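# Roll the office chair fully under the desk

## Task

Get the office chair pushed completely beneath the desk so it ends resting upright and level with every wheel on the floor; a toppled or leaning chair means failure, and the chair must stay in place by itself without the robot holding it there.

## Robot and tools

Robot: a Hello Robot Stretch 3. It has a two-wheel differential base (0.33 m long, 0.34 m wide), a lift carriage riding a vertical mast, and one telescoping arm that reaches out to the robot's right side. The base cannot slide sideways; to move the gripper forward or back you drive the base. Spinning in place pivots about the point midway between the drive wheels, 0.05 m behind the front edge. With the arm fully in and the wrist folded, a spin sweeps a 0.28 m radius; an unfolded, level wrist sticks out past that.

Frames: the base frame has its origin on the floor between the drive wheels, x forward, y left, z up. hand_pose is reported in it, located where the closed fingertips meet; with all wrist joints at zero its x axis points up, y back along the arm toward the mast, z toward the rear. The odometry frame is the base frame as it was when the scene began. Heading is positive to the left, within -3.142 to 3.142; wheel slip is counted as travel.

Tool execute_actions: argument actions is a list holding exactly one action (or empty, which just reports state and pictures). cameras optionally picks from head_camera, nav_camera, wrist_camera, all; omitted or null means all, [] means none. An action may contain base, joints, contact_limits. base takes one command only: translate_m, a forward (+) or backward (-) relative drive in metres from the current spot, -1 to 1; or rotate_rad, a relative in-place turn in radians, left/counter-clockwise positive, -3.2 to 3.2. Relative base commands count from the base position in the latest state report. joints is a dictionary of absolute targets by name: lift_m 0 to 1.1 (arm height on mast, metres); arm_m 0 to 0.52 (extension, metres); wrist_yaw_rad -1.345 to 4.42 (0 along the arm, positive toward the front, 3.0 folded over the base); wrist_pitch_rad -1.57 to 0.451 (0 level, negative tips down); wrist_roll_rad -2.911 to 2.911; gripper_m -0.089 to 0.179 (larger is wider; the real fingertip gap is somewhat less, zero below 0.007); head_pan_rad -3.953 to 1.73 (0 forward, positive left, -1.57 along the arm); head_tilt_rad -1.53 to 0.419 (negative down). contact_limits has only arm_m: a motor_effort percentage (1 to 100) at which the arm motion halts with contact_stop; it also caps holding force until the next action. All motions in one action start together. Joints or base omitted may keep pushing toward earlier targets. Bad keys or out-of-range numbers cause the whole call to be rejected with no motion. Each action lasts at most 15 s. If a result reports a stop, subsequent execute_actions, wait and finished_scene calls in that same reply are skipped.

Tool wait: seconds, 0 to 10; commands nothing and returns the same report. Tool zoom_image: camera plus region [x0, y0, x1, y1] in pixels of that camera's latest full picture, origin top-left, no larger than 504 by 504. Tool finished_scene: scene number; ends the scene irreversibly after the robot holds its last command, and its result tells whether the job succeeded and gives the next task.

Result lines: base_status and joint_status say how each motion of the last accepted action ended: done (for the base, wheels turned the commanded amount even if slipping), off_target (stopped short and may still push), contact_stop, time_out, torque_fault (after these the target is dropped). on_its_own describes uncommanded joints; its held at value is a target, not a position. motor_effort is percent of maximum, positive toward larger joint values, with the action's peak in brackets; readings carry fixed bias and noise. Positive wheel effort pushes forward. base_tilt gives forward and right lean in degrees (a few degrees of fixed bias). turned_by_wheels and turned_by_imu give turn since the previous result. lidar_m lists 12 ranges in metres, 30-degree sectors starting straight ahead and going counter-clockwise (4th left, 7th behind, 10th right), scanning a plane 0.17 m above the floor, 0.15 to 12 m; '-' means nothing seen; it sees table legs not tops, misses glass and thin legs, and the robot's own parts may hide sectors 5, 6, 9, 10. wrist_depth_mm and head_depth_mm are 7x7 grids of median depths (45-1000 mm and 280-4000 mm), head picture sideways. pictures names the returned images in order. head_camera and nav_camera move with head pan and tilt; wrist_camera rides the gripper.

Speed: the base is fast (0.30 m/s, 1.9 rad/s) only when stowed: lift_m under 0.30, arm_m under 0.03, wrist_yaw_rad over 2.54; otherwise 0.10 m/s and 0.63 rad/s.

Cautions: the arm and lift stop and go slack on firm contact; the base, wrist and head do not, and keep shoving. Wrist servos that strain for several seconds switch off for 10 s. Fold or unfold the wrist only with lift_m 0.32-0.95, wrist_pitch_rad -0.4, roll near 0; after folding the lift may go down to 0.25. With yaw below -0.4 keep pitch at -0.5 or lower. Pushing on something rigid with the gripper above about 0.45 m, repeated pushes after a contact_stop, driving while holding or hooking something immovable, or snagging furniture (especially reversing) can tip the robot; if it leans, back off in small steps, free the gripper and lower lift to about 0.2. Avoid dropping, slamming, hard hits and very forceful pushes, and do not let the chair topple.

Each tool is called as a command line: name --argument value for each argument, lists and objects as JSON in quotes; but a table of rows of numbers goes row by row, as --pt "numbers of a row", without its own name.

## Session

execute_actions --actions '[{"joints":{"head_tilt_rad":-0.5}}]' --cameras '["nav_camera"]'

execute_actions --actions '[{"joints":{"head_pan_rad":-2.1}}]' --cameras '["nav_camera"]'

execute_actions --actions '[{"joints":{"head_pan_rad":-3.95}}]' --cameras '["nav_camera"]'

Scene clock: 0.87 s.
base_odometry: x=+0.000 y=+0.000 heading=+0.000 (m, m, rad; odometry frame)
turned_by_wheels: +0.000 (rad since the last result)
turned_by_imu: +0.000 (rad since the last result)
base_tilt: forward=-1.0 right=-1.3 (deg)
lidar_m: 1.25 1.25 1.43 1.10 1.09 1.26 2.27 2.23 2.87 1.23 1.24 1.47
head_depth_mm: 1129 1245 1373 1555 1730 1523 1263 / 1105 1210 1340 1504 1704 1524 1262 / 1074 1175 1303 1445 1650 1530 1256 / 1048 1146 1264 1404 1586 1515 1261 / 1025 1121 1226 1357 1527 1520 1263 / 1001 1083 1196 1324 1477 1510 1264 / 981 1066 1164 1287 1432 1518 1266
base_status: not commanded
joint_positions: lift_m=+0.591 arm_m=-0.002 wrist_yaw_rad=+2.918 wrist_pitch_rad=-0.450 wrist_roll_rad=-0.018 gripper_m=+0.037 head_pan_rad=-0.016 head_tilt_rad=-0.493
joint_status: all done
motor_effort: left_wheel=+0(0) right_wheel=+0(0) lift_m=+38(38) arm_m=+0(0) wrist_yaw_rad=+0(0) wrist_pitch_rad=+4(4) wrist_roll_rad=+0(0) gripper_m=+0(0) head_pan_rad=+0(1) head_tilt_rad=-3(40) (%)
hand_pose: x=+0.0277 y=+0.0718 z=+0.5965 quat_wxyz=(+0.233, +0.696, +0.082, +0.674) (m; base frame)
wrist_depth_mm: 774 923 - - - - - / 881 - - - - - - / 909 - - - - - - / - - - - - - - / - - - - - 952 912 / 867 849 - 811 - 823 800 / 739 739 701 727 705 699 703
pictures: nav_camera (sideways: a quarter turn counterclockwise sets it upright)
Images, in order (width x height): nav_camera 672x504.

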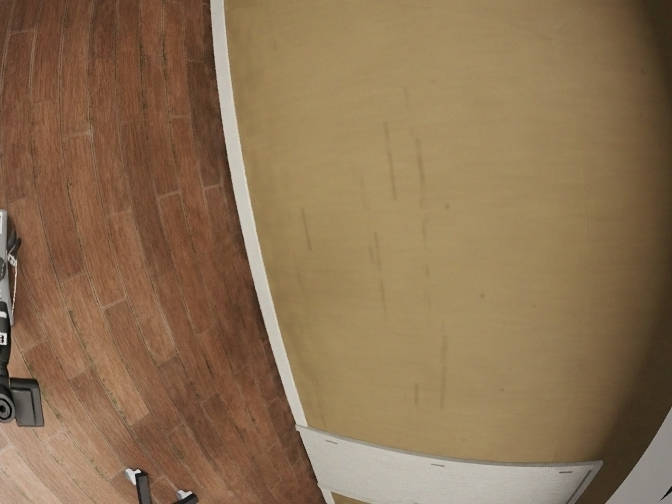

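Scene clock: 2.43 s.
base_odometry: x=+0.000 y=+0.000 heading=+0.000 (m, m, rad; odometry frame)
turned_by_wheels: +0.000 (rad since the last result)
turned_by_imu: +0.000 (rad since the last result)
base_tilt: forward=-1.1 right=-1.3 (deg)
lidar_m: 1.26 1.25 1.43 1.10 1.10 1.27 2.27 2.23 2.87 1.23 1.24 1.47
head_depth_mm: 2342 2483 2683 2578 1906 1529 1268 / 2574 2757 2956 2580 1916 1523 1262 / 2786 3008 3248 2571 1907 1519 1258 / 3061 3319 3557 2583 1912 1524 1261 / 3135 3367 3591 2591 1902 1519 1261 / 2882 3027 3274 2576 1904 1520 1265 / 2705 2876 3134 2576 1913 1523 1260
base_status: not commanded
joint_positions: lift_m=+0.591 arm_m=-0.002 wrist_yaw_rad=+2.918 wrist_pitch_rad=-0.450 wrist_roll_rad=-0.018 gripper_m=+0.037 head_pan_rad=-2.093 head_tilt_rad=-0.494
joint_status: all done
motor_effort: left_wheel=+0(0) right_wheel=+0(0) lift_m=+38(38) arm_m=+0(0) wrist_yaw_rad=+0(1) wrist_pitch_rad=+4(4) wrist_roll_rad=+0(1) gripper_m=+0(0) head_pan_rad=-3(32) head_tilt_rad=-3(4) (%)
hand_pose: x=+0.0277 y=+0.0718 z=+0.5965 quat_wxyz=(+0.233, +0.696, +0.082, +0.674) (m; base frame)
wrist_depth_mm: 792 891 - - - - - / 836 - - - - - - / 915 - - - - - - / - - - - - - - / - - - - - 938 919 / 875 886 - 833 - 795 795 / 749 734 720 729 724 697 686
pictures: nav_camera (sideways: a quarter turn counterclockwise sets it upright)
Images, in order (width x height): nav_camera 672x504.

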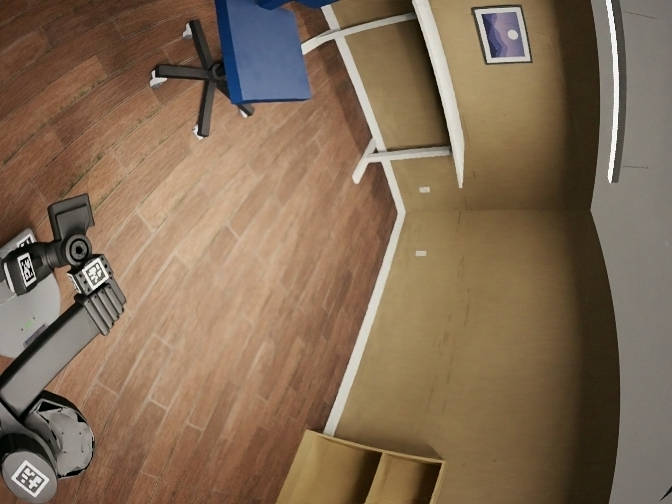

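Scene clock: 3.90 s.
base_odometry: x=+0.000 y=+0.000 heading=+0.000 (m, m, rad; odometry frame)
turned_by_wheels: +0.000 (rad since the last result)
turned_by_imu: +0.000 (rad since the last result)
base_tilt: forward=-1.0 right=-1.3 (deg)
lidar_m: 1.25 1.25 1.43 1.10 1.10 1.27 2.27 2.24 2.88 1.23 1.24 1.47
head_depth_mm: - - - - - - - / 1515 1637 1211 - - - - / 1584 1722 1256 1308 1464 1513 1259 / 1673 1809 1315 1418 1600 1522 1268 / 1781 1930 1413 1543 1768 1521 1264 / 1892 2063 1512 1692 1846 1516 1263 / 2019 2260 1625 2465 1910 1523 1265
base_status: not commanded
joint_positions: lift_m=+0.591 arm_m=-0.002 wrist_yaw_rad=+2.918 wrist_pitch_rad=-0.450 wrist_roll_rad=-0.018 gripper_m=+0.037 head_pan_rad=-3.943 head_tilt_rad=-0.494
joint_status: all done
motor_effort: left_wheel=+0(0) right_wheel=+0(0) lift_m=+39(39) arm_m=+0(0) wrist_yaw_rad=+0(0) wrist_pitch_rad=+4(4) wrist_roll_rad=+0(0) gripper_m=+0(0) head_pan_rad=-3(33) head_tilt_rad=-3(4) (%)
hand_pose: x=+0.0277 y=+0.0718 z=+0.5965 quat_wxyz=(+0.233, +0.696, +0.082, +0.674) (m; base frame)
wrist_depth_mm: 799 900 - - - - - / 840 - - - - - - / 926 - - - - - - / - - - - - - - / - - - - - 942 924 / 865 842 - 843 - 823 796 / 755 743 715 708 708 710 690
pictures: nav_camera (sideways: a quarter turn counterclockwise sets it upright)
Images, in order (width x height): nav_camera 672x504.

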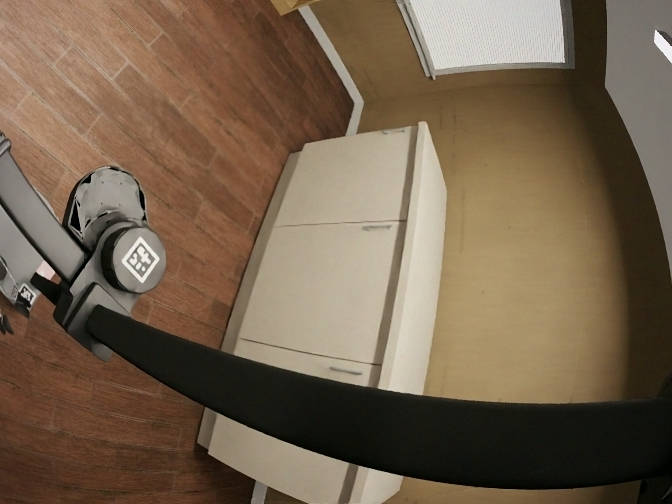

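execute_actions --actions '[{"base":{"rotate_rad":-1.31},"joints":{"head_pan_rad":0,"head_tilt_rad":-0.6}}]' --cameras '["nav_camera"]'

Scene clock: 7.10 s.
base_odometry: x=+0.000 y=+0.000 heading=-1.310 (m, m, rad; odometry frame)
turned_by_wheels: -1.310 (rad since the last result)
turned_by_imu: -1.318 (rad since the last result)
base_tilt: forward=-1.1 right=-1.4 (deg)
lidar_m: 1.23 1.82 1.31 1.25 1.29 1.14 1.09 1.13 1.54 2.24 2.59 2.96
head_depth_mm: 2443 2766 2923 2198 1706 1414 1199 / 2466 2772 2932 1963 1719 1406 1199 / 2487 2730 2889 1405 1574 1408 1194 / 2516 2691 2765 1409 1615 1408 1195 / 2497 2635 1267 1414 1677 1413 1198 / 2528 2779 2759 2204 1714 1413 1202 / 2503 2846 2965 2191 1722 1408 1196
base_status: done
joint_positions: lift_m=+0.591 arm_m=-0.002 wrist_yaw_rad=+2.918 wrist_pitch_rad=-0.450 wrist_roll_rad=-0.018 gripper_m=+0.037 head_pan_rad=-0.007 head_tilt_rad=-0.593
joint_status: all done
motor_effort: left_wheel=+1(5) right_wheel=-2(6) lift_m=+38(39) arm_m=+0(0) wrist_yaw_rad=+0(0) wrist_pitch_rad=+4(5) wrist_roll_rad=+0(1) gripper_m=+0(0) head_pan_rad=+3(31) head_tilt_rad=-6(20) (%)
hand_pose: x=+0.0277 y=+0.0718 z=+0.5965 quat_wxyz=(+0.233, +0.696, +0.082, +0.674) (m; base frame)
wrist_depth_mm: - - - - - - - / - - - - - - - / - - - - - - - / - - - - - - - / - - - - - 952 917 / 874 866 - 819 - 820 778 / 742 745 719 714 719 685 700
pictures: nav_camera (sideways: a quarter turn counterclockwise sets it upright)
Images, in order (width x height): nav_camera 672x504.

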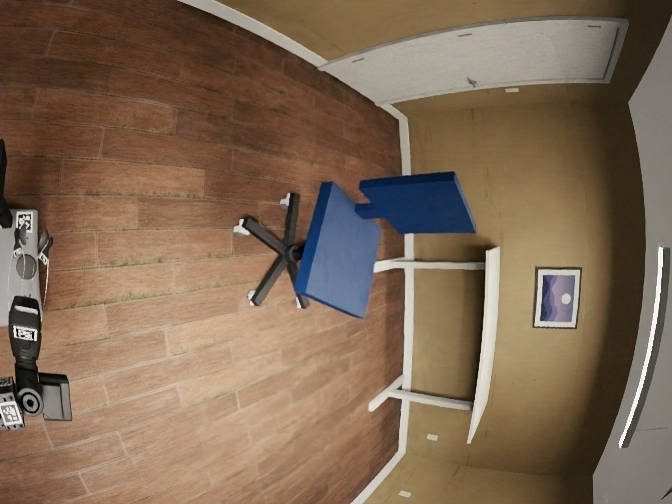

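execute_actions --actions '[{"base":{"rotate_rad":0.586},"joints":{"lift_m":0.27}}]' --cameras '[]'

execute_actions --actions '[{"base":{"translate_m":1.0}}]' --cameras '[]'

execute_actions --actions '[{"base":{"translate_m":0.36}}]' --cameras '[]'

execute_actions --actions '[{"base":{"rotate_rad":-0.586},"joints":{"lift_m":0.6,"wrist_pitch_rad":-0.4,"head_pan_rad":-1.4,"head_tilt_rad":-0.8,"gripper_m":0}}]' --cameras '[]'

execute_actions --actions '[{"joints":{"wrist_yaw_rad":0,"wrist_pitch_rad":-0.1}}]' --cameras '["nav_camera"]'

Scene clock: 11.20 s.
base_odometry: x=+0.000 y=+0.000 heading=-0.724 (m, m, rad; odometry frame)
turned_by_wheels: +0.586 (rad since the last result)
turned_by_imu: +0.590 (rad since the last result)
base_tilt: forward=-1.1 right=-1.3 (deg)
lidar_m: 1.71 1.29 1.25 1.31 1.12 1.10 1.16 1.65 2.23 2.63 2.95 1.23
head_depth_mm: 2579 2800 2891 2118 1627 1382 1200 / 2457 2802 2983 2185 1712 1417 1195 / 2029 2309 2599 2197 1708 1410 1203 / 1766 1953 2179 2191 1717 1408 1197 / 1573 1730 1912 2031 1725 1416 1198 / 1409 1523 1673 1835 1726 1410 1196 / 1276 1376 1476 1605 1664 1423 1200
base_status: done
joint_positions: lift_m=+0.271 arm_m=-0.002 wrist_yaw_rad=+2.918 wrist_pitch_rad=-0.450 wrist_roll_rad=-0.018 gripper_m=+0.037 head_pan_rad=-0.007 head_tilt_rad=-0.593
joint_status: all done
motor_effort: left_wheel=-2(7) right_wheel=+2(6) lift_m=+14(35) arm_m=+0(0) wrist_yaw_rad=+1(1) wrist_pitch_rad=+5(4) wrist_roll_rad=+0(0) gripper_m=+0(0) head_pan_rad=+2(3) head_tilt_rad=-4(5) (%)
hand_pose: x=+0.0277 y=+0.0718 z=+0.2763 quat_wxyz=(+0.234, +0.696, +0.082, +0.674) (m; base frame)
wrist_depth_mm: - - - - - - 958 / - - - - - - - / 895 - 893 855 824 802 766 / 723 - 694 660 652 654 627 / 577 561 579 546 553 532 521 / 488 486 - - - 451 440 / 434 - - - 402 393 385
pictures: none
No camera images: the call's "cameras" was empty. Leave "cameras" out to get every camera's image.

Scene clock: 16.23 s.
base_odometry: x=+0.749 y=-0.662 heading=-0.724 (m, m, rad; odometry frame)
turned_by_wheels: +0.000 (rad since the last result)
turned_by_imu: +0.007 (rad since the last result)
base_tilt: forward=-1.1 right=-1.5 (deg)
lidar_m: 0.97 0.73 0.72 0.76 1.06 1.93 2.04 3.06 2.80 0.68 1.89 2.20
head_depth_mm: 1684 1942 2230 2184 1717 1405 1196 / 1339 1533 1845 2060 1708 1401 1200 / 1131 1275 1462 1720 1714 1397 1197 / 978 1085 1221 1390 1579 1408 1199 / 871 953 1062 1182 1358 1392 1200 / 794 862 939 1031 1149 1299 1197 / 721 772 835 907 1001 1104 1160
base_status: done
joint_positions: lift_m=+0.271 arm_m=-0.002 wrist_yaw_rad=+2.918 wrist_pitch_rad=-0.450 wrist_roll_rad=-0.018 gripper_m=+0.037 head_pan_rad=-0.007 head_tilt_rad=-0.594
joint_status: not commanded
motor_effort: left_wheel=-2(6) right_wheel=+2(8) lift_m=+14(14) arm_m=+0(0) wrist_yaw_rad=+0(1) wrist_pitch_rad=+5(4) wrist_roll_rad=+0(0) gripper_m=+0(0) head_pan_rad=+2(3) head_tilt_rad=-3(6) (%)
hand_pose: x=+0.0277 y=+0.0718 z=+0.2763 quat_wxyz=(+0.234, +0.696, +0.082, +0.674) (m; base frame)
wrist_depth_mm: - 866 793 717 658 601 562 / - - 887 784 715 646 605 / 942 - 854 810 760 697 634 / 717 - 680 676 661 639 616 / 582 571 580 539 564 527 520 / 487 487 - - - 452 444 / 442 - - - 401 390 385
pictures: none
No camera images: the call's "cameras" was empty. Leave "cameras" out to get every camera's image.

Scene clock: 19.10 s.
base_odometry: x=+1.019 y=-0.901 heading=-0.724 (m, m, rad; odometry frame)
turned_by_wheels: +0.000 (rad since the last result)
turned_by_imu: +0.002 (rad since the last result)
base_tilt: forward=-1.0 right=-1.4 (deg)
lidar_m: 0.71 0.54 0.52 0.55 0.79 2.25 2.36 3.07 0.75 2.57 1.71 1.74
head_depth_mm: 1141 1444 1787 2020 1728 1410 1197 / 951 1099 1299 1594 1701 1409 1197 / 802 903 1045 1224 1470 1408 1192 / 697 773 865 983 1149 1326 1195 / 608 663 731 823 953 1107 1171 / 560 614 675 742 829 934 1070 / 518 556 599 655 719 797 892
base_status: done
joint_positions: lift_m=+0.271 arm_m=-0.002 wrist_yaw_rad=+2.918 wrist_pitch_rad=-0.450 wrist_roll_rad=-0.018 gripper_m=+0.037 head_pan_rad=-0.007 head_tilt_rad=-0.594
joint_status: not commanded
motor_effort: left_wheel=-2(7) right_wheel=+2(9) lift_m=+14(14) arm_m=+0(0) wrist_yaw_rad=+0(1) wrist_pitch_rad=+4(5) wrist_roll_rad=+0(0) gripper_m=+0(1) head_pan_rad=+2(2) head_tilt_rad=-4(3) (%)
hand_pose: x=+0.0277 y=+0.0718 z=+0.2763 quat_wxyz=(+0.234, +0.696, +0.082, +0.674) (m; base frame)
wrist_depth_mm: 829 655 603 547 490 450 413 / 930 - 660 582 525 488 441 / 940 - 729 633 586 520 479 / 728 - 677 661 617 564 519 / 576 569 590 547 554 531 516 / 485 489 - - - 451 448 / 438 - - - 397 389 389
pictures: none
No camera images: the call's "cameras" was empty. Leave "cameras" out to get every camera's image.

Scene clock: 22.93 s.
base_odometry: x=+1.019 y=-0.901 heading=-1.310 (m, m, rad; odometry frame)
turned_by_wheels: -0.586 (rad since the last result)
turned_by_imu: -0.588 (rad since the last result)
base_tilt: forward=-1.0 right=-1.4 (deg)
lidar_m: 1.89 0.71 0.55 0.52 0.54 0.73 1.97 2.30 3.07 0.75 2.60 1.71
head_depth_mm: 2690 2778 2140 1644 1465 1267 1137 / 2686 2768 2078 1079 999 1235 1151 / 2827 2762 537 610 775 1245 - / 2845 2815 571 686 923 1220 1117 / 2918 2817 632 788 1344 1268 1117 / 2981 2814 713 919 1440 1272 1119 / 2989 2430 2028 1756 1471 1266 1123
base_status: done
joint_positions: lift_m=+0.599 arm_m=-0.002 wrist_yaw_rad=+2.918 wrist_pitch_rad=-0.419 wrist_roll_rad=-0.018 gripper_m=+0.000 head_pan_rad=-1.393 head_tilt_rad=-0.790
joint_status: all done
motor_effort: left_wheel=+2(9) right_wheel=-2(7) lift_m=+61(63) arm_m=+0(0) wrist_yaw_rad=+0(1) wrist_pitch_rad=+5(6) wrist_roll_rad=+1(1) gripper_m=-2(80) head_pan_rad=-3(31) head_tilt_rad=-6(31) (%)
hand_pose: x=+0.0286 y=+0.0758 z=+0.6117 quat_wxyz=(+0.223, +0.697, +0.071, +0.677) (m; base frame)
wrist_depth_mm: - 469 493 509 546 572 597 / 474 - 529 566 583 604 654 / 519 - 582 613 653 693 735 / 548 - 630 677 735 759 816 / 623 650 722 714 814 869 927 / 665 714 785 - 869 829 840 / 714 760 - 732 737 741 702
pictures: none
No camera images: the call's "cameras" was empty. Leave "cameras" out to get every camera's image.

Scene clock: 25.40 s.
base_odometry: x=+1.019 y=-0.901 heading=-1.310 (m, m, rad; odometry frame)
turned_by_wheels: +0.000 (rad since the last result)
turned_by_imu: +0.000 (rad since the last result)
base_tilt: forward=-1.0 right=-1.3 (deg)
lidar_m: 1.89 0.71 0.55 0.52 0.54 0.73 1.97 2.32 3.07 0.75 2.59 1.71
head_depth_mm: 2685 2767 2121 1652 1461 1260 1146 / 2734 2789 2065 1076 996 1235 1149 / 2800 2801 536 611 771 1262 1126 / 2843 2802 570 687 925 1217 1118 / 2907 2814 631 786 1359 1268 1119 / 2990 2825 714 920 1443 1268 1115 / 3019 2434 2019 1755 1475 1275 1120
base_status: not commanded
joint_positions: lift_m=+0.599 arm_m=-0.002 wrist_yaw_rad=+0.002 wrist_pitch_rad=-0.122 wrist_roll_rad=-0.018 gripper_m=+0.000 head_pan_rad=-1.393 head_tilt_rad=-0.790
joint_status: all done
motor_effort: left_wheel=+2(2) right_wheel=-2(2) lift_m=+61(60) arm_m=+0(0) wrist_yaw_rad=-1(1) wrist_pitch_rad=+6(6) wrist_roll_rad=+0(0) gripper_m=-2(2) head_pan_rad=-3(3) head_tilt_rad=-7(6) (%)
hand_pose: x=-0.0211 y=-0.3943 z=+0.6828 quat_wxyz=(+0.712, +0.044, -0.699, -0.043) (m; base frame)
wrist_depth_mm: 274 233 198 - - - - / 298 247 209 - - - - / 324 267 220 - - - - / 357 287 235 - - - - / 424 307 251 234 - - - / - 352 272 - - - - / 932 370 392 381 949 962 934
pictures: nav_camera (sideways: a quarter turn counterclockwise sets it upright)
Images, in order (width x height): nav_camera 672x504.

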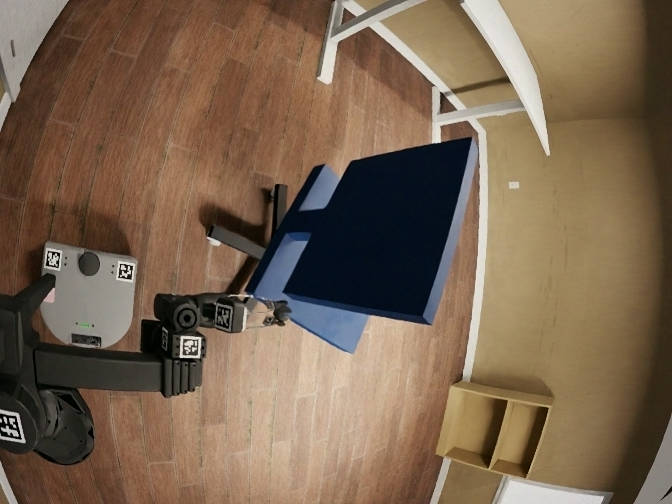

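execute_actions --actions '[{"base":{"translate_m":0.06}}]' --cameras '[]'

execute_actions --actions '[{"base":{"translate_m":-0.1},"joints":{"arm_m":0.3}}]' --cameras '["nav_camera"]'

Scene clock: 27.70 s.
base_odometry: x=+1.034 y=-0.959 heading=-1.310 (m, m, rad; odometry frame)
turned_by_wheels: +0.000 (rad since the last result)
turned_by_imu: +0.001 (rad since the last result)
base_tilt: forward=-1.0 right=-1.4 (deg)
lidar_m: 1.84 0.73 0.55 0.53 0.54 0.74 1.97 2.37 3.07 0.74 2.57 1.66
head_depth_mm: 2646 2753 2115 1078 1397 1236 1138 / 2728 2780 530 587 873 1226 1149 / 2811 2804 559 650 872 1276 1124 / 2833 2768 602 731 942 1220 1114 / 2932 2787 671 838 1370 1271 1117 / 2995 710 772 1703 1473 1269 1115 / 2993 2604 2150 1750 1475 1281 1120
base_status: done
joint_positions: lift_m=+0.599 arm_m=-0.002 wrist_yaw_rad=+0.001 wrist_pitch_rad=-0.122 wrist_roll_rad=-0.018 gripper_m=+0.000 head_pan_rad=-1.393 head_tilt_rad=-0.790
joint_status: not commanded
motor_effort: left_wheel=+2(7) right_wheel=-3(4) lift_m=+60(60) arm_m=+0(0) wrist_yaw_rad=-1(1) wrist_pitch_rad=+6(7) wrist_roll_rad=+0(0) gripper_m=-2(2) head_pan_rad=-3(3) head_tilt_rad=-7(6) (%)
hand_pose: x=-0.0212 y=-0.3943 z=+0.6828 quat_wxyz=(+0.712, +0.044, -0.699, -0.043) (m; base frame)
wrist_depth_mm: 318 265 227 197 - - - / 345 286 240 206 - - - / 378 304 256 216 - - - / 407 325 270 229 - - - / - 350 286 248 629 - - / - 476 330 - - - - / - 428 362 383 399 950 944
pictures: none
No camera images: the call's "cameras" was empty. Leave "cameras" out to get every camera's image.

Scene clock: 31.13 s.
base_odometry: x=+1.008 y=-0.862 heading=-1.310 (m, m, rad; odometry frame)
turned_by_wheels: +0.000 (rad since the last result)
turned_by_imu: +0.000 (rad since the last result)
base_tilt: forward=-1.1 right=-1.4 (deg)
lidar_m: 1.93 0.74 0.55 0.52 0.54 0.73 1.97 2.27 3.06 0.76 2.62 1.75
head_depth_mm: 2674 2763 2136 1784 - - - / 2731 2776 2138 1830 1406 1241 1113 / 2798 2781 548 647 912 1244 1113 / 2836 2788 556 658 908 1244 1114 / 2947 2800 604 753 999 1247 1116 / 2997 2842 684 878 1435 1269 1120 / 2991 704 792 1708 1468 1270 1119
base_status: done
joint_positions: lift_m=+0.599 arm_m=+0.300 wrist_yaw_rad=+0.000 wrist_pitch_rad=-0.121 wrist_roll_rad=-0.018 gripper_m=+0.000 head_pan_rad=-1.393 head_tilt_rad=-0.790
joint_status: all done
motor_effort: left_wheel=+2(3) right_wheel=-2(6) lift_m=+61(60) arm_m=+2(2) wrist_yaw_rad=-1(0) wrist_pitch_rad=+6(6) wrist_roll_rad=+0(1) gripper_m=-3(2) head_pan_rad=-3(3) head_tilt_rad=-6(6) (%)
hand_pose: x=-0.0214 y=-0.6961 z=+0.6830 quat_wxyz=(+0.712, +0.044, -0.699, -0.043) (m; base frame)
wrist_depth_mm: - - - - - - - / - - - - - - - / - - - - - - - / - - - - - - - / - - - - - - - / - 495 490 - - - - / 398 390 388 383 376 959 964
pictures: nav_camera (sideways: a quarter turn counterclockwise sets it upright)
Images, in order (width x height): nav_camera 672x504.

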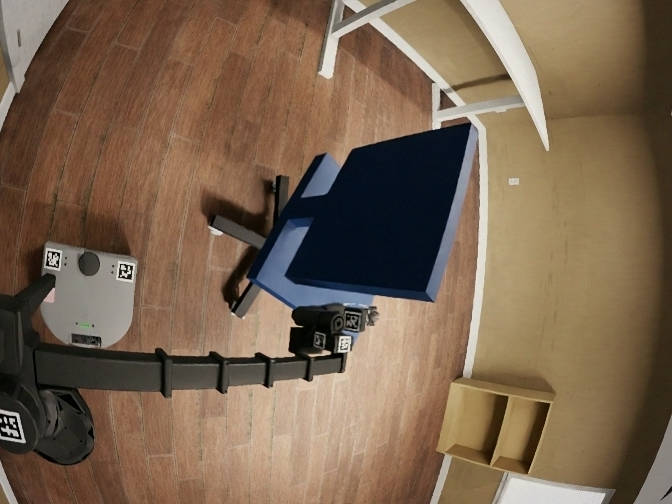

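execute_actions --actions '[{"joints":{"arm_m":0.0}}]' --cameras '[]'

execute_actions --actions '[{"base":{"translate_m":0.3}}]' --cameras '[]'

execute_actions --actions '[{"joints":{"arm_m":0.13}}]' --cameras '[]'

execute_actions --actions '[{"base":{"translate_m":-0.35}}]' --cameras '["nav_camera"]'

Scene clock: 34.77 s.
base_odometry: x=+1.008 y=-0.862 heading=-1.310 (m, m, rad; odometry frame)
turned_by_wheels: +0.000 (rad since the last result)
turned_by_imu: +0.000 (rad since the last result)
base_tilt: forward=-1.1 right=-1.4 (deg)
lidar_m: 1.93 0.74 0.55 0.52 0.54 0.73 1.96 2.26 3.05 0.76 2.62 1.74
head_depth_mm: 2666 2803 2129 1730 1459 1261 1154 / 2737 2777 2132 1109 1406 1250 1150 / 2790 2794 548 649 911 1268 1124 / 2839 2783 555 656 910 1243 1114 / 2914 2822 605 752 1009 1248 1116 / 2992 2811 686 882 1436 1267 1117 / 3069 706 792 1719 1469 1272 1118
base_status: not commanded
joint_positions: lift_m=+0.599 arm_m=+0.000 wrist_yaw_rad=+0.000 wrist_pitch_rad=-0.121 wrist_roll_rad=-0.018 gripper_m=+0.000 head_pan_rad=-1.393 head_tilt_rad=-0.790
joint_status: all done
motor_effort: left_wheel=+2(2) right_wheel=-2(2) lift_m=+60(60) arm_m=-3(5) wrist_yaw_rad=+0(1) wrist_pitch_rad=+6(6) wrist_roll_rad=+0(0) gripper_m=-3(2) head_pan_rad=-3(3) head_tilt_rad=-7(6) (%)
hand_pose: x=-0.0214 y=-0.3967 z=+0.6830 quat_wxyz=(+0.712, +0.044, -0.699, -0.043) (m; base frame)
wrist_depth_mm: 244 209 205 - - - - / 268 221 211 - - - - / 288 236 216 - - - - / 317 253 228 - - - - / 351 276 239 712 - - - / 487 328 250 - - - - / 449 369 386 404 959 964 931
pictures: none
No camera images: the call's "cameras" was empty. Leave "cameras" out to get every camera's image.

Scene clock: 38.97 s.
base_odometry: x=+1.086 y=-1.152 heading=-1.310 (m, m, rad; odometry frame)
turned_by_wheels: +0.000 (rad since the last result)
turned_by_imu: +0.002 (rad since the last result)
base_tilt: forward=-1.1 right=-1.4 (deg)
lidar_m: 1.63 0.73 0.55 0.53 0.54 0.74 1.99 2.58 3.16 0.75 2.35 1.49
head_depth_mm: 2681 2781 564 638 755 1216 1154 / 2718 2762 600 703 843 1245 1151 / 2786 2792 656 781 995 1293 1122 / 2871 2840 751 1653 1400 1269 1117 / 2934 2798 2150 1741 1466 1269 1112 / 3028 2806 2178 1741 1468 1268 1120 / 2512 2618 2167 1754 1472 1273 1123
base_status: done
joint_positions: lift_m=+0.599 arm_m=+0.000 wrist_yaw_rad=+0.000 wrist_pitch_rad=-0.121 wrist_roll_rad=-0.018 gripper_m=+0.000 head_pan_rad=-1.393 head_tilt_rad=-0.790
joint_status: not commanded
motor_effort: left_wheel=+1(6) right_wheel=-2(2) lift_m=+61(61) arm_m=-2(2) wrist_yaw_rad=+1(0) wrist_pitch_rad=+6(6) wrist_roll_rad=+1(1) gripper_m=-3(2) head_pan_rad=-3(3) head_tilt_rad=-7(7) (%)
hand_pose: x=-0.0214 y=-0.3967 z=+0.6830 quat_wxyz=(+0.712, +0.044, -0.699, -0.043) (m; base frame)
wrist_depth_mm: - - 317 277 246 219 200 / - - 335 290 255 228 207 / - - 348 301 266 236 213 / - - 373 320 280 247 220 / - - - 346 290 254 229 / - - - - 302 270 237 / - - 921 395 347 374 405
pictures: none
No camera images: the call's "cameras" was empty. Leave "cameras" out to get every camera's image.

Scene clock: 41.17 s.
base_odometry: x=+1.086 y=-1.152 heading=-1.310 (m, m, rad; odometry frame)
turned_by_wheels: +0.000 (rad since the last result)
turned_by_imu: +0.000 (rad since the last result)
base_tilt: forward=-1.1 right=-1.3 (deg)
lidar_m: 1.64 0.73 0.55 0.53 0.55 0.74 2.00 2.57 3.15 0.75 2.34 1.50
head_depth_mm: 2665 2762 564 637 754 - - / 2753 2786 599 701 841 - 1115 / 2795 2780 654 780 1001 1265 1113 / 2834 2810 751 1656 1398 1262 1114 / 2925 2793 2158 1745 1472 1258 1114 / 2989 2818 2140 1755 1477 1270 1120 / 2538 2589 2158 1753 1466 1273 1122
base_status: not commanded
joint_positions: lift_m=+0.599 arm_m=+0.130 wrist_yaw_rad=+0.000 wrist_pitch_rad=-0.121 wrist_roll_rad=-0.018 gripper_m=+0.000 head_pan_rad=-1.393 head_tilt_rad=-0.790
joint_status: all done
motor_effort: left_wheel=+1(1) right_wheel=-2(2) lift_m=+61(60) arm_m=+2(5) wrist_yaw_rad=-1(1) wrist_pitch_rad=+6(6) wrist_roll_rad=+0(0) gripper_m=-2(2) head_pan_rad=-4(3) head_tilt_rad=-7(6) (%)
hand_pose: x=-0.0214 y=-0.5261 z=+0.6830 quat_wxyz=(+0.712, +0.044, -0.699, -0.043) (m; base frame)
wrist_depth_mm: - 212 181 158 140 126 114 / - 227 191 166 145 131 118 / - 242 202 174 152 135 122 / - 261 215 182 159 141 126 / - 282 230 198 166 146 131 / - - 248 - 168 153 137 / - - 390 219 188 159 142
pictures: none
No camera images: the call's "cameras" was empty. Leave "cameras" out to get every camera's image.

Scene clock: 45.73 s.
base_odometry: x=+0.995 y=-0.814 heading=-1.310 (m, m, rad; odometry frame)
turned_by_wheels: +0.000 (rad since the last result)
turned_by_imu: -0.002 (rad since the last result)
base_tilt: forward=-1.1 right=-1.3 (deg)
lidar_m: 1.98 0.75 0.55 0.52 0.54 0.73 1.96 2.21 3.33 0.79 0.79 1.79
head_depth_mm: 2668 2771 1931 1736 1460 - - / 2741 2805 629 762 1429 - 1110 / 2767 2808 628 760 1000 1263 1114 / 2867 2781 628 760 964 1263 1118 / 2917 2819 627 760 1004 1236 1110 / 2960 2804 628 758 1372 1267 1117 / 3055 2807 627 1708 1471 1269 1121
base_status: done
joint_positions: lift_m=+0.599 arm_m=+0.130 wrist_yaw_rad=-0.002 wrist_pitch_rad=-0.122 wrist_roll_rad=-0.018 gripper_m=+0.000 head_pan_rad=-1.393 head_tilt_rad=-0.790
joint_status: not commanded
motor_effort: left_wheel=+2(11) right_wheel=-2(25) lift_m=+59(60) arm_m=+2(3) wrist_yaw_rad=+1(37) wrist_pitch_rad=+6(7) wrist_roll_rad=+0(0) gripper_m=-2(7) head_pan_rad=-3(3) head_tilt_rad=-6(6) (%)
hand_pose: x=-0.0219 y=-0.5260 z=+0.6829 quat_wxyz=(+0.712, +0.043, -0.699, -0.044) (m; base frame)
wrist_depth_mm: 165 171 180 189 - - - / 172 177 187 198 - - - / 178 184 195 207 - - - / 185 194 204 216 - - - / 193 202 214 223 - - - / 201 210 225 - - - - / 209 222 359 373 967 993 961
pictures: nav_camera (sideways: a quarter turn counterclockwise sets it upright)
Images, in order (width x height): nav_camera 672x504.

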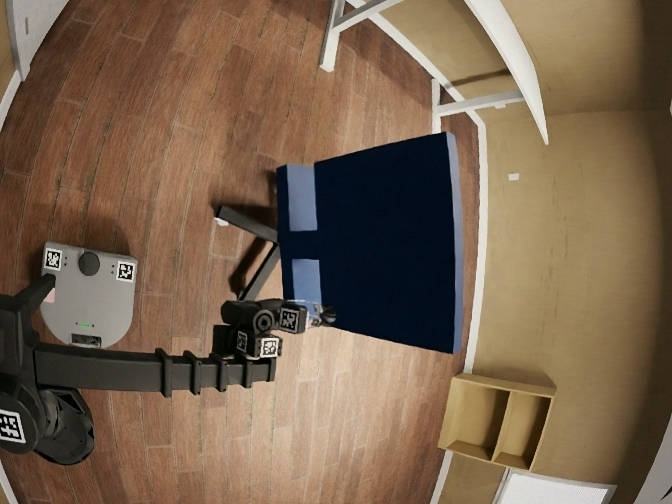

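execute_actions --actions '[{"base":{"translate_m":0.2}}]' --cameras '[]'

execute_actions --actions '[{"joints":{"arm_m":0.5}}]' --cameras '[]'

execute_actions --actions '[{"base":{"translate_m":-0.5},"joints":{"arm_m":0.0}}]' --cameras '[]'

execute_actions --actions '[{"base":{"rotate_rad":-0.8}}]' --cameras '[]'

execute_actions --actions '[{"base":{"translate_m":0.45}}]' --cameras '[]'

execute_actions --actions '[{"base":{"rotate_rad":0.8}}]' --cameras '["nav_camera"]'

Scene clock: 49.00 s.
base_odometry: x=+1.047 y=-1.007 heading=-1.310 (m, m, rad; odometry frame)
turned_by_wheels: +0.000 (rad since the last result)
turned_by_imu: +0.001 (rad since the last result)
base_tilt: forward=-1.1 right=-1.4 (deg)
lidar_m: 1.78 0.73 0.55 0.53 0.54 0.73 1.98 2.42 3.12 0.76 2.54 1.62
head_depth_mm: 2684 2783 572 689 932 - - / 2715 2789 574 693 911 - 1109 / 2799 2825 577 697 918 1216 1111 / 2871 2783 577 699 934 1265 1120 / 2922 2839 2100 1743 1464 1267 1119 / 2965 2827 2158 1752 1473 1273 1116 / 2913 2604 2162 1755 1478 1266 1118
base_status: done
joint_positions: lift_m=+0.599 arm_m=+0.130 wrist_yaw_rad=-0.010 wrist_pitch_rad=-0.123 wrist_roll_rad=-0.018 gripper_m=+0.000 head_pan_rad=-1.393 head_tilt_rad=-0.790
joint_status: not commanded
motor_effort: left_wheel=-1(7) right_wheel=+2(7) lift_m=+59(59) arm_m=+3(2) wrist_yaw_rad=+7(13) wrist_pitch_rad=+6(7) wrist_roll_rad=+0(0) gripper_m=-2(3) head_pan_rad=-3(3) head_tilt_rad=-6(6) (%)
hand_pose: x=-0.0239 y=-0.5260 z=+0.6826 quat_wxyz=(+0.712, +0.041, -0.699, -0.047) (m; base frame)
wrist_depth_mm: 130 134 140 147 154 162 170 / 135 139 147 154 160 170 180 / 141 145 152 160 170 178 189 / 147 152 160 168 178 188 200 / 152 159 168 172 187 199 212 / 160 167 175 - 201 211 227 / 168 174 183 197 210 227 910
pictures: none
No camera images: the call's "cameras" was empty. Leave "cameras" out to get every camera's image.

Scene clock: 52.93 s.
base_odometry: x=+1.047 y=-1.007 heading=-1.310 (m, m, rad; odometry frame)
turned_by_wheels: +0.000 (rad since the last result)
turned_by_imu: +0.000 (rad since the last result)
base_tilt: forward=-1.1 right=-1.3 (deg)
lidar_m: 1.78 0.73 0.55 0.53 0.54 0.74 1.97 2.42 3.11 1.13 2.53 1.62
head_depth_mm: 2623 850 974 1604 1421 - - / 2676 853 972 1524 1459 1265 1113 / 2736 856 1007 1519 1426 1268 1112 / 2806 2689 2081 1663 1466 1264 1112 / 2927 2827 2140 1750 1470 1274 1116 / 2982 2824 2156 1746 1478 1275 1117 / 2888 2531 2151 1766 1474 1276 1115
base_status: not commanded
joint_positions: lift_m=+0.599 arm_m=+0.499 wrist_yaw_rad=+0.005 wrist_pitch_rad=-0.123 wrist_roll_rad=-0.018 gripper_m=+0.000 head_pan_rad=-1.393 head_tilt_rad=-0.790
joint_status: all done
motor_effort: left_wheel=+1(3) right_wheel=-2(9) lift_m=+57(59) arm_m=+7(11) wrist_yaw_rad=-4(16) wrist_pitch_rad=+6(8) wrist_roll_rad=+1(0) gripper_m=-1(3) head_pan_rad=-3(3) head_tilt_rad=-7(8) (%)
hand_pose: x=-0.0201 y=-0.8954 z=+0.6828 quat_wxyz=(+0.712, +0.046, -0.699, -0.041) (m; base frame)
wrist_depth_mm: 133 137 141 147 154 159 165 / 139 143 148 154 160 166 172 / 144 149 154 160 168 174 183 / 151 156 161 168 176 184 193 / 157 162 170 173 185 195 204 / 165 171 177 - 197 206 216 / 174 180 187 198 207 221 909
pictures: none
No camera images: the call's "cameras" was empty. Leave "cameras" out to get every camera's image.

Scene clock: 59.07 s.
base_odometry: x=+0.918 y=-0.524 heading=-1.310 (m, m, rad; odometry frame)
turned_by_wheels: +0.000 (rad since the last result)
turned_by_imu: -0.002 (rad since the last result)
base_tilt: forward=-1.0 right=-1.3 (deg)
lidar_m: 2.13 0.75 0.54 0.52 0.54 0.73 1.86 1.91 2.62 2.99 1.24 2.05
head_depth_mm: 2687 2786 2139 1740 1460 1260 1154 / 2712 2775 2138 1743 1492 1288 1155 / 2820 2796 2146 1730 1468 1293 1124 / 2800 2585 1375 1685 1466 1270 1114 / 2832 964 1132 1616 1468 1267 1120 / 2882 965 1138 1678 1476 1268 1118 / 2967 975 1143 1706 1474 1271 1117
base_status: done
joint_positions: lift_m=+0.599 arm_m=+0.000 wrist_yaw_rad=+0.000 wrist_pitch_rad=-0.120 wrist_roll_rad=-0.018 gripper_m=+0.000 head_pan_rad=-1.393 head_tilt_rad=-0.790
joint_status: all done
motor_effort: left_wheel=+1(3) right_wheel=-2(9) lift_m=+58(58) arm_m=-3(6) wrist_yaw_rad=-1(5) wrist_pitch_rad=+6(6) wrist_roll_rad=-1(0) gripper_m=-2(2) head_pan_rad=-3(3) head_tilt_rad=-6(6) (%)
hand_pose: x=-0.0214 y=-0.3968 z=+0.6836 quat_wxyz=(+0.712, +0.043, -0.699, -0.042) (m; base frame)
wrist_depth_mm: 608 625 - - - - - / 630 659 - - - - - / 651 680 - - - - - / - 707 - - - - - / 736 744 - - - - - / - - - - - - - / - 954 966 - 956 972 983
pictures: none
No camera images: the call's "cameras" was empty. Leave "cameras" out to get every camera's image.

Scene clock: 61.27 s.
base_odometry: x=+0.918 y=-0.524 heading=-2.109 (m, m, rad; odometry frame)
turned_by_wheels: -0.800 (rad since the last result)
turned_by_imu: -0.805 (rad since the last result)
base_tilt: forward=-1.0 right=-1.2 (deg)
lidar_m: 2.68 2.06 1.04 0.61 0.52 0.52 0.59 0.99 1.87 2.11 2.99 1.24
head_depth_mm: 2043 2215 2133 1718 1465 1261 1147 / 2272 2497 2152 1743 1498 1290 1150 / 3367 2808 2134 1747 1462 1282 1127 / 3324 2780 2146 1742 1469 1264 1115 / 3122 2796 2155 1763 1468 1267 1118 / 2876 2799 2161 1757 1467 1272 1119 / 2704 2741 2146 1753 1472 1271 1124
base_status: done
joint_positions: lift_m=+0.599 arm_m=+0.000 wrist_yaw_rad=+0.000 wrist_pitch_rad=-0.120 wrist_roll_rad=-0.018 gripper_m=+0.000 head_pan_rad=-1.393 head_tilt_rad=-0.790
joint_status: not commanded
motor_effort: left_wheel=+2(6) right_wheel=-3(6) lift_m=+58(57) arm_m=-2(2) wrist_yaw_rad=-1(0) wrist_pitch_rad=+6(6) wrist_roll_rad=+0(1) gripper_m=-3(2) head_pan_rad=-3(3) head_tilt_rad=-6(6) (%)
hand_pose: x=-0.0214 y=-0.3968 z=+0.6836 quat_wxyz=(+0.712, +0.043, -0.699, -0.042) (m; base frame)
wrist_depth_mm: - - - - - - - / - - - - - - - / - - - - - - - / - - - - - - - / - - - - - - - / - - - - - - - / - - - - 948 968 950
pictures: none
No camera images: the call's "cameras" was empty. Leave "cameras" out to get every camera's image.

Scene clock: 66.97 s.
base_odometry: x=+0.687 y=-0.911 heading=-2.109 (m, m, rad; odometry frame)
turned_by_wheels: +0.000 (rad since the last result)
turned_by_imu: +0.003 (rad since the last result)
base_tilt: forward=-1.1 right=-1.4 (deg)
lidar_m: 2.32 1.64 1.78 0.99 0.85 0.84 0.96 1.62 2.15 2.47 2.73 0.83
head_depth_mm: 3039 2577 2138 1734 1470 1264 1152 / 3334 2764 2132 1742 1495 1288 1151 / 3221 2797 2149 1749 1467 1288 1125 / 2938 2794 2141 1746 1474 1272 1114 / 2740 2739 2157 1749 1466 1263 1117 / 2609 2697 2170 1740 1463 1244 1118 / 2419 2638 2160 1748 958 1224 1122
base_status: done
joint_positions: lift_m=+0.599 arm_m=+0.000 wrist_yaw_rad=+0.000 wrist_pitch_rad=-0.120 wrist_roll_rad=-0.018 gripper_m=+0.000 head_pan_rad=-1.393 head_tilt_rad=-0.790
joint_status: not commanded
motor_effort: left_wheel=+1(7) right_wheel=-2(3) lift_m=+57(57) arm_m=-2(3) wrist_yaw_rad=+0(1) wrist_pitch_rad=+6(6) wrist_roll_rad=+0(0) gripper_m=-2(2) head_pan_rad=-3(3) head_tilt_rad=-5(7) (%)
hand_pose: x=-0.0214 y=-0.3968 z=+0.6836 quat_wxyz=(+0.712, +0.043, -0.699, -0.042) (m; base frame)
wrist_depth_mm: - - - - - - - / - - - - - - - / - - - - - - - / - - - - - - - / - - - - - - - / - - - - - - - / - - - - 994 962 958
pictures: none
No camera images: the call's "cameras" was empty. Leave "cameras" out to get every camera's image.

Scene clock: 69.17 s.
base_odometry: x=+0.687 y=-0.911 heading=-1.310 (m, m, rad; odometry frame)
turned_by_wheels: +0.800 (rad since the last result)
turned_by_imu: +0.805 (rad since the last result)
base_tilt: forward=-1.1 right=-1.4 (deg)
lidar_m: 1.97 1.19 0.88 0.84 0.88 1.19 2.15 2.24 2.73 0.83 0.85 1.64
head_depth_mm: 2417 2621 1950 1735 1467 1254 1151 / 2467 2690 672 812 1403 1292 1148 / 2506 2708 677 815 1255 1258 1123 / 2575 2793 679 824 1332 1264 1112 / 2607 2806 683 829 1291 1246 1113 / 2675 2828 689 837 1402 1275 1117 / 2794 2827 2023 1764 1469 1275 1125
base_status: done
joint_positions: lift_m=+0.599 arm_m=+0.000 wrist_yaw_rad=+0.000 wrist_pitch_rad=-0.120 wrist_roll_rad=-0.018 gripper_m=+0.000 head_pan_rad=-1.393 head_tilt_rad=-0.790
joint_status: not commanded
motor_effort: left_wheel=-2(6) right_wheel=+2(6) lift_m=+58(57) arm_m=-2(2) wrist_yaw_rad=+0(1) wrist_pitch_rad=+6(6) wrist_roll_rad=+1(1) gripper_m=-2(2) head_pan_rad=-3(2) head_tilt_rad=-6(6) (%)
hand_pose: x=-0.0214 y=-0.3968 z=+0.6836 quat_wxyz=(+0.712, +0.043, -0.699, -0.042) (m; base frame)
wrist_depth_mm: 303 313 322 334 - - - / 315 327 340 351 - - - / 327 339 354 366 - - - / 343 352 369 386 - - - / 358 373 385 394 - - - / - 493 409 - - - - / 408 413 425 451 955 976 933
pictures: nav_camera (sideways: a quarter turn counterclockwise sets it upright)
Images, in order (width x height): nav_camera 672x504.

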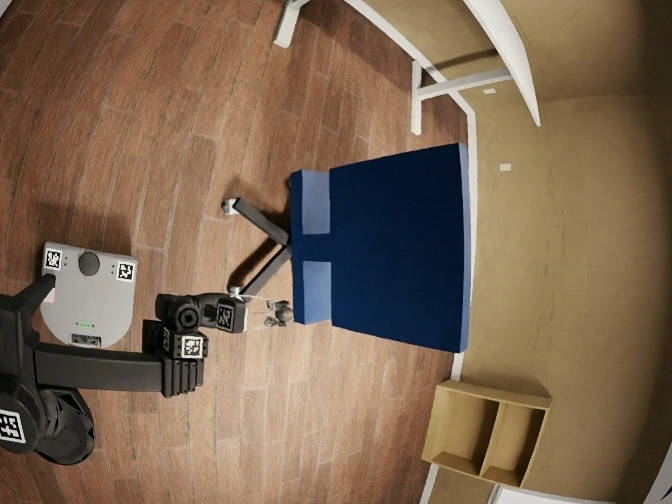

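execute_actions --actions '[{"base":{"translate_m":0.03},"joints":{"arm_m":0.52,"head_pan_rad":-0.9}}]' --cameras '["nav_camera"]'

Scene clock: 74.20 s.
base_odometry: x=+0.695 y=-0.939 heading=-1.311 (m, m, rad; odometry frame)
turned_by_wheels: -0.001 (rad since the last result)
turned_by_imu: -0.071 (rad since the last result)
base_tilt: forward=-1.0 right=-1.3 (deg)
lidar_m: 1.95 1.28 0.90 0.84 0.86 1.11 2.17 2.22 3.07 2.74 0.83 1.62
head_depth_mm: 2567 2693 2118 1099 954 1216 1113 / 2751 2753 2125 1107 1000 1263 1115 / 2890 2814 2143 1103 1430 1240 1111 / 2774 2682 2153 1749 1465 1261 1118 / 2399 2611 2151 1744 1461 1269 1116 / 2203 2433 2164 1737 1471 1270 1117 / 1985 2175 2154 1707 1470 1268 1117
base_status: done
joint_positions: lift_m=+0.599 arm_m=+0.517 wrist_yaw_rad=-0.102 wrist_pitch_rad=-0.120 wrist_roll_rad=-0.018 gripper_m=+0.000 head_pan_rad=-0.907 head_tilt_rad=-0.792
joint_status: all done
joint sent to its limit — the command would take arm_m past its upper limit, so that joint was sent only as far as its limit.
on_its_own: wrist_yaw_rad is held at -0.085, not at your +0.000, by its stall guard, which is not easing now; left_wheel is at rest, and its effort (-20) is outside its rest range (-18 to +18); right_wheel is at rest, and its effort (+35) is outside its rest range (-18 to +18)
motor_effort: left_wheel=-20(22) right_wheel=+35(37) lift_m=+57(57) arm_m=+4(14) wrist_yaw_rad=+12(45) wrist_pitch_rad=+6(9) wrist_roll_rad=+1(1) gripper_m=-3(8) head_pan_rad=+2(26) head_tilt_rad=-5(6) (%)
hand_pose: x=-0.0472 y=-0.9125 z=+0.6836 quat_wxyz=(+0.709, +0.007, -0.700, -0.079) (m; base frame)
wrist_depth_mm: - 70 157 - - - - / - 69 150 - - - - / - 68 146 - - - - / - 67 140 - - - - / - 65 136 - - - - / - 64 130 - - - - / - 63 110 - 963 955 915
pictures: nav_camera (sideways: a quarter turn counterclockwise sets it upright)
Images, in order (width x height): nav_camera 672x504.

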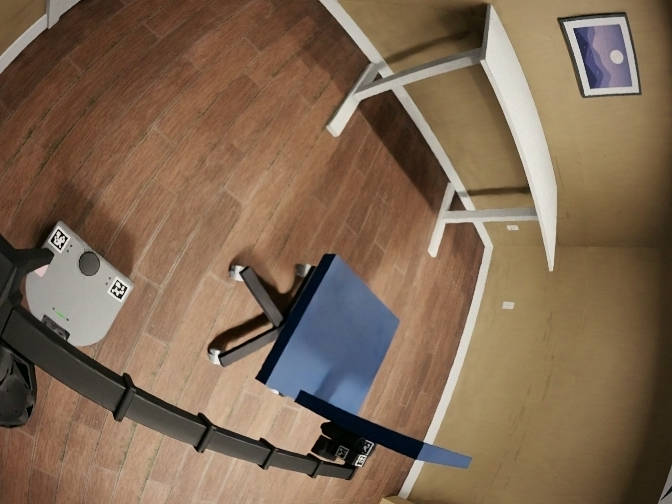

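execute_actions --actions '[{"base":{"translate_m":0.65},"joints":{"wrist_yaw_rad":0,"arm_m":0.5}}]' --cameras '["nav_camera"]'

Scene clock: 82.00 s.
base_odometry: x=+0.861 y=-1.568 heading=-1.312 (m, m, rad; odometry frame)
turned_by_wheels: -0.002 (rad since the last result)
turned_by_imu: -0.780 (rad since the last result)
base_tilt: forward=-1.1 right=-1.3 (deg)
lidar_m: 1.80 1.11 1.49 1.28 1.05 1.07 1.19 1.91 2.63 2.96 0.65 2.69
head_depth_mm: 2418 2549 2127 1101 931 852 1112 / 2407 2634 2139 1109 929 1195 1111 / 2372 2609 2147 1105 929 1158 1077 / 2347 2582 2138 1607 934 1217 1109 / 2286 2564 2153 1755 1470 1261 1118 / 2264 2533 2148 1743 1470 1273 1118 / 2260 2494 2157 1750 1475 1274 1123
base_status: done
joint_positions: lift_m=+0.599 arm_m=+0.500 wrist_yaw_rad=+0.008 wrist_pitch_rad=-0.120 wrist_roll_rad=-0.018 gripper_m=+0.000 head_pan_rad=-0.907 head_tilt_rad=-0.792
joint_status: all done
on_its_own: left_wheel is at rest, and its effort (-22) is outside its rest range (-18 to +18); right_wheel is at rest, and its effort (+41) is outside its rest range (-18 to +18)
motor_effort: left_wheel=-22(25) right_wheel=+41(47) lift_m=+57(57) arm_m=-1(3) wrist_yaw_rad=-6(20) wrist_pitch_rad=+6(6) wrist_roll_rad=+0(1) gripper_m=-3(3) head_pan_rad=+2(2) head_tilt_rad=-5(4) (%)
hand_pose: x=-0.0194 y=-0.8967 z=+0.6834 quat_wxyz=(+0.713, +0.046, -0.699, -0.039) (m; base frame)
wrist_depth_mm: - - - - - - - / - - - - - - - / - - - - - - - / - - - - - - - / - - - - - - - / - - - - - - - / - - - - 957 986 971
pictures: nav_camera (sideways: a quarter turn counterclockwise sets it upright)
Images, in order (width x height): nav_camera 672x504.

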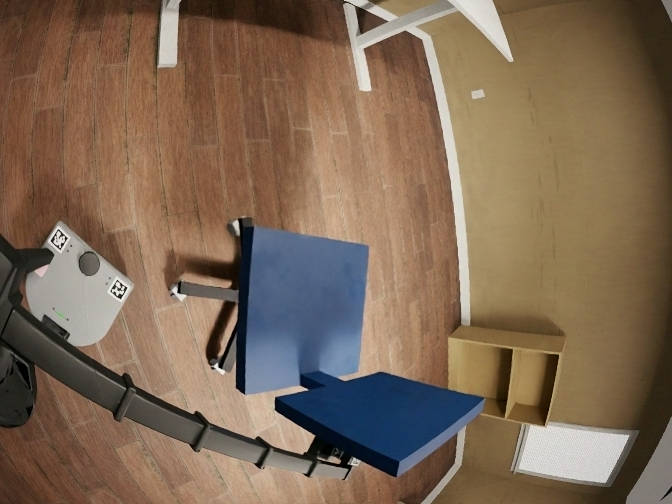

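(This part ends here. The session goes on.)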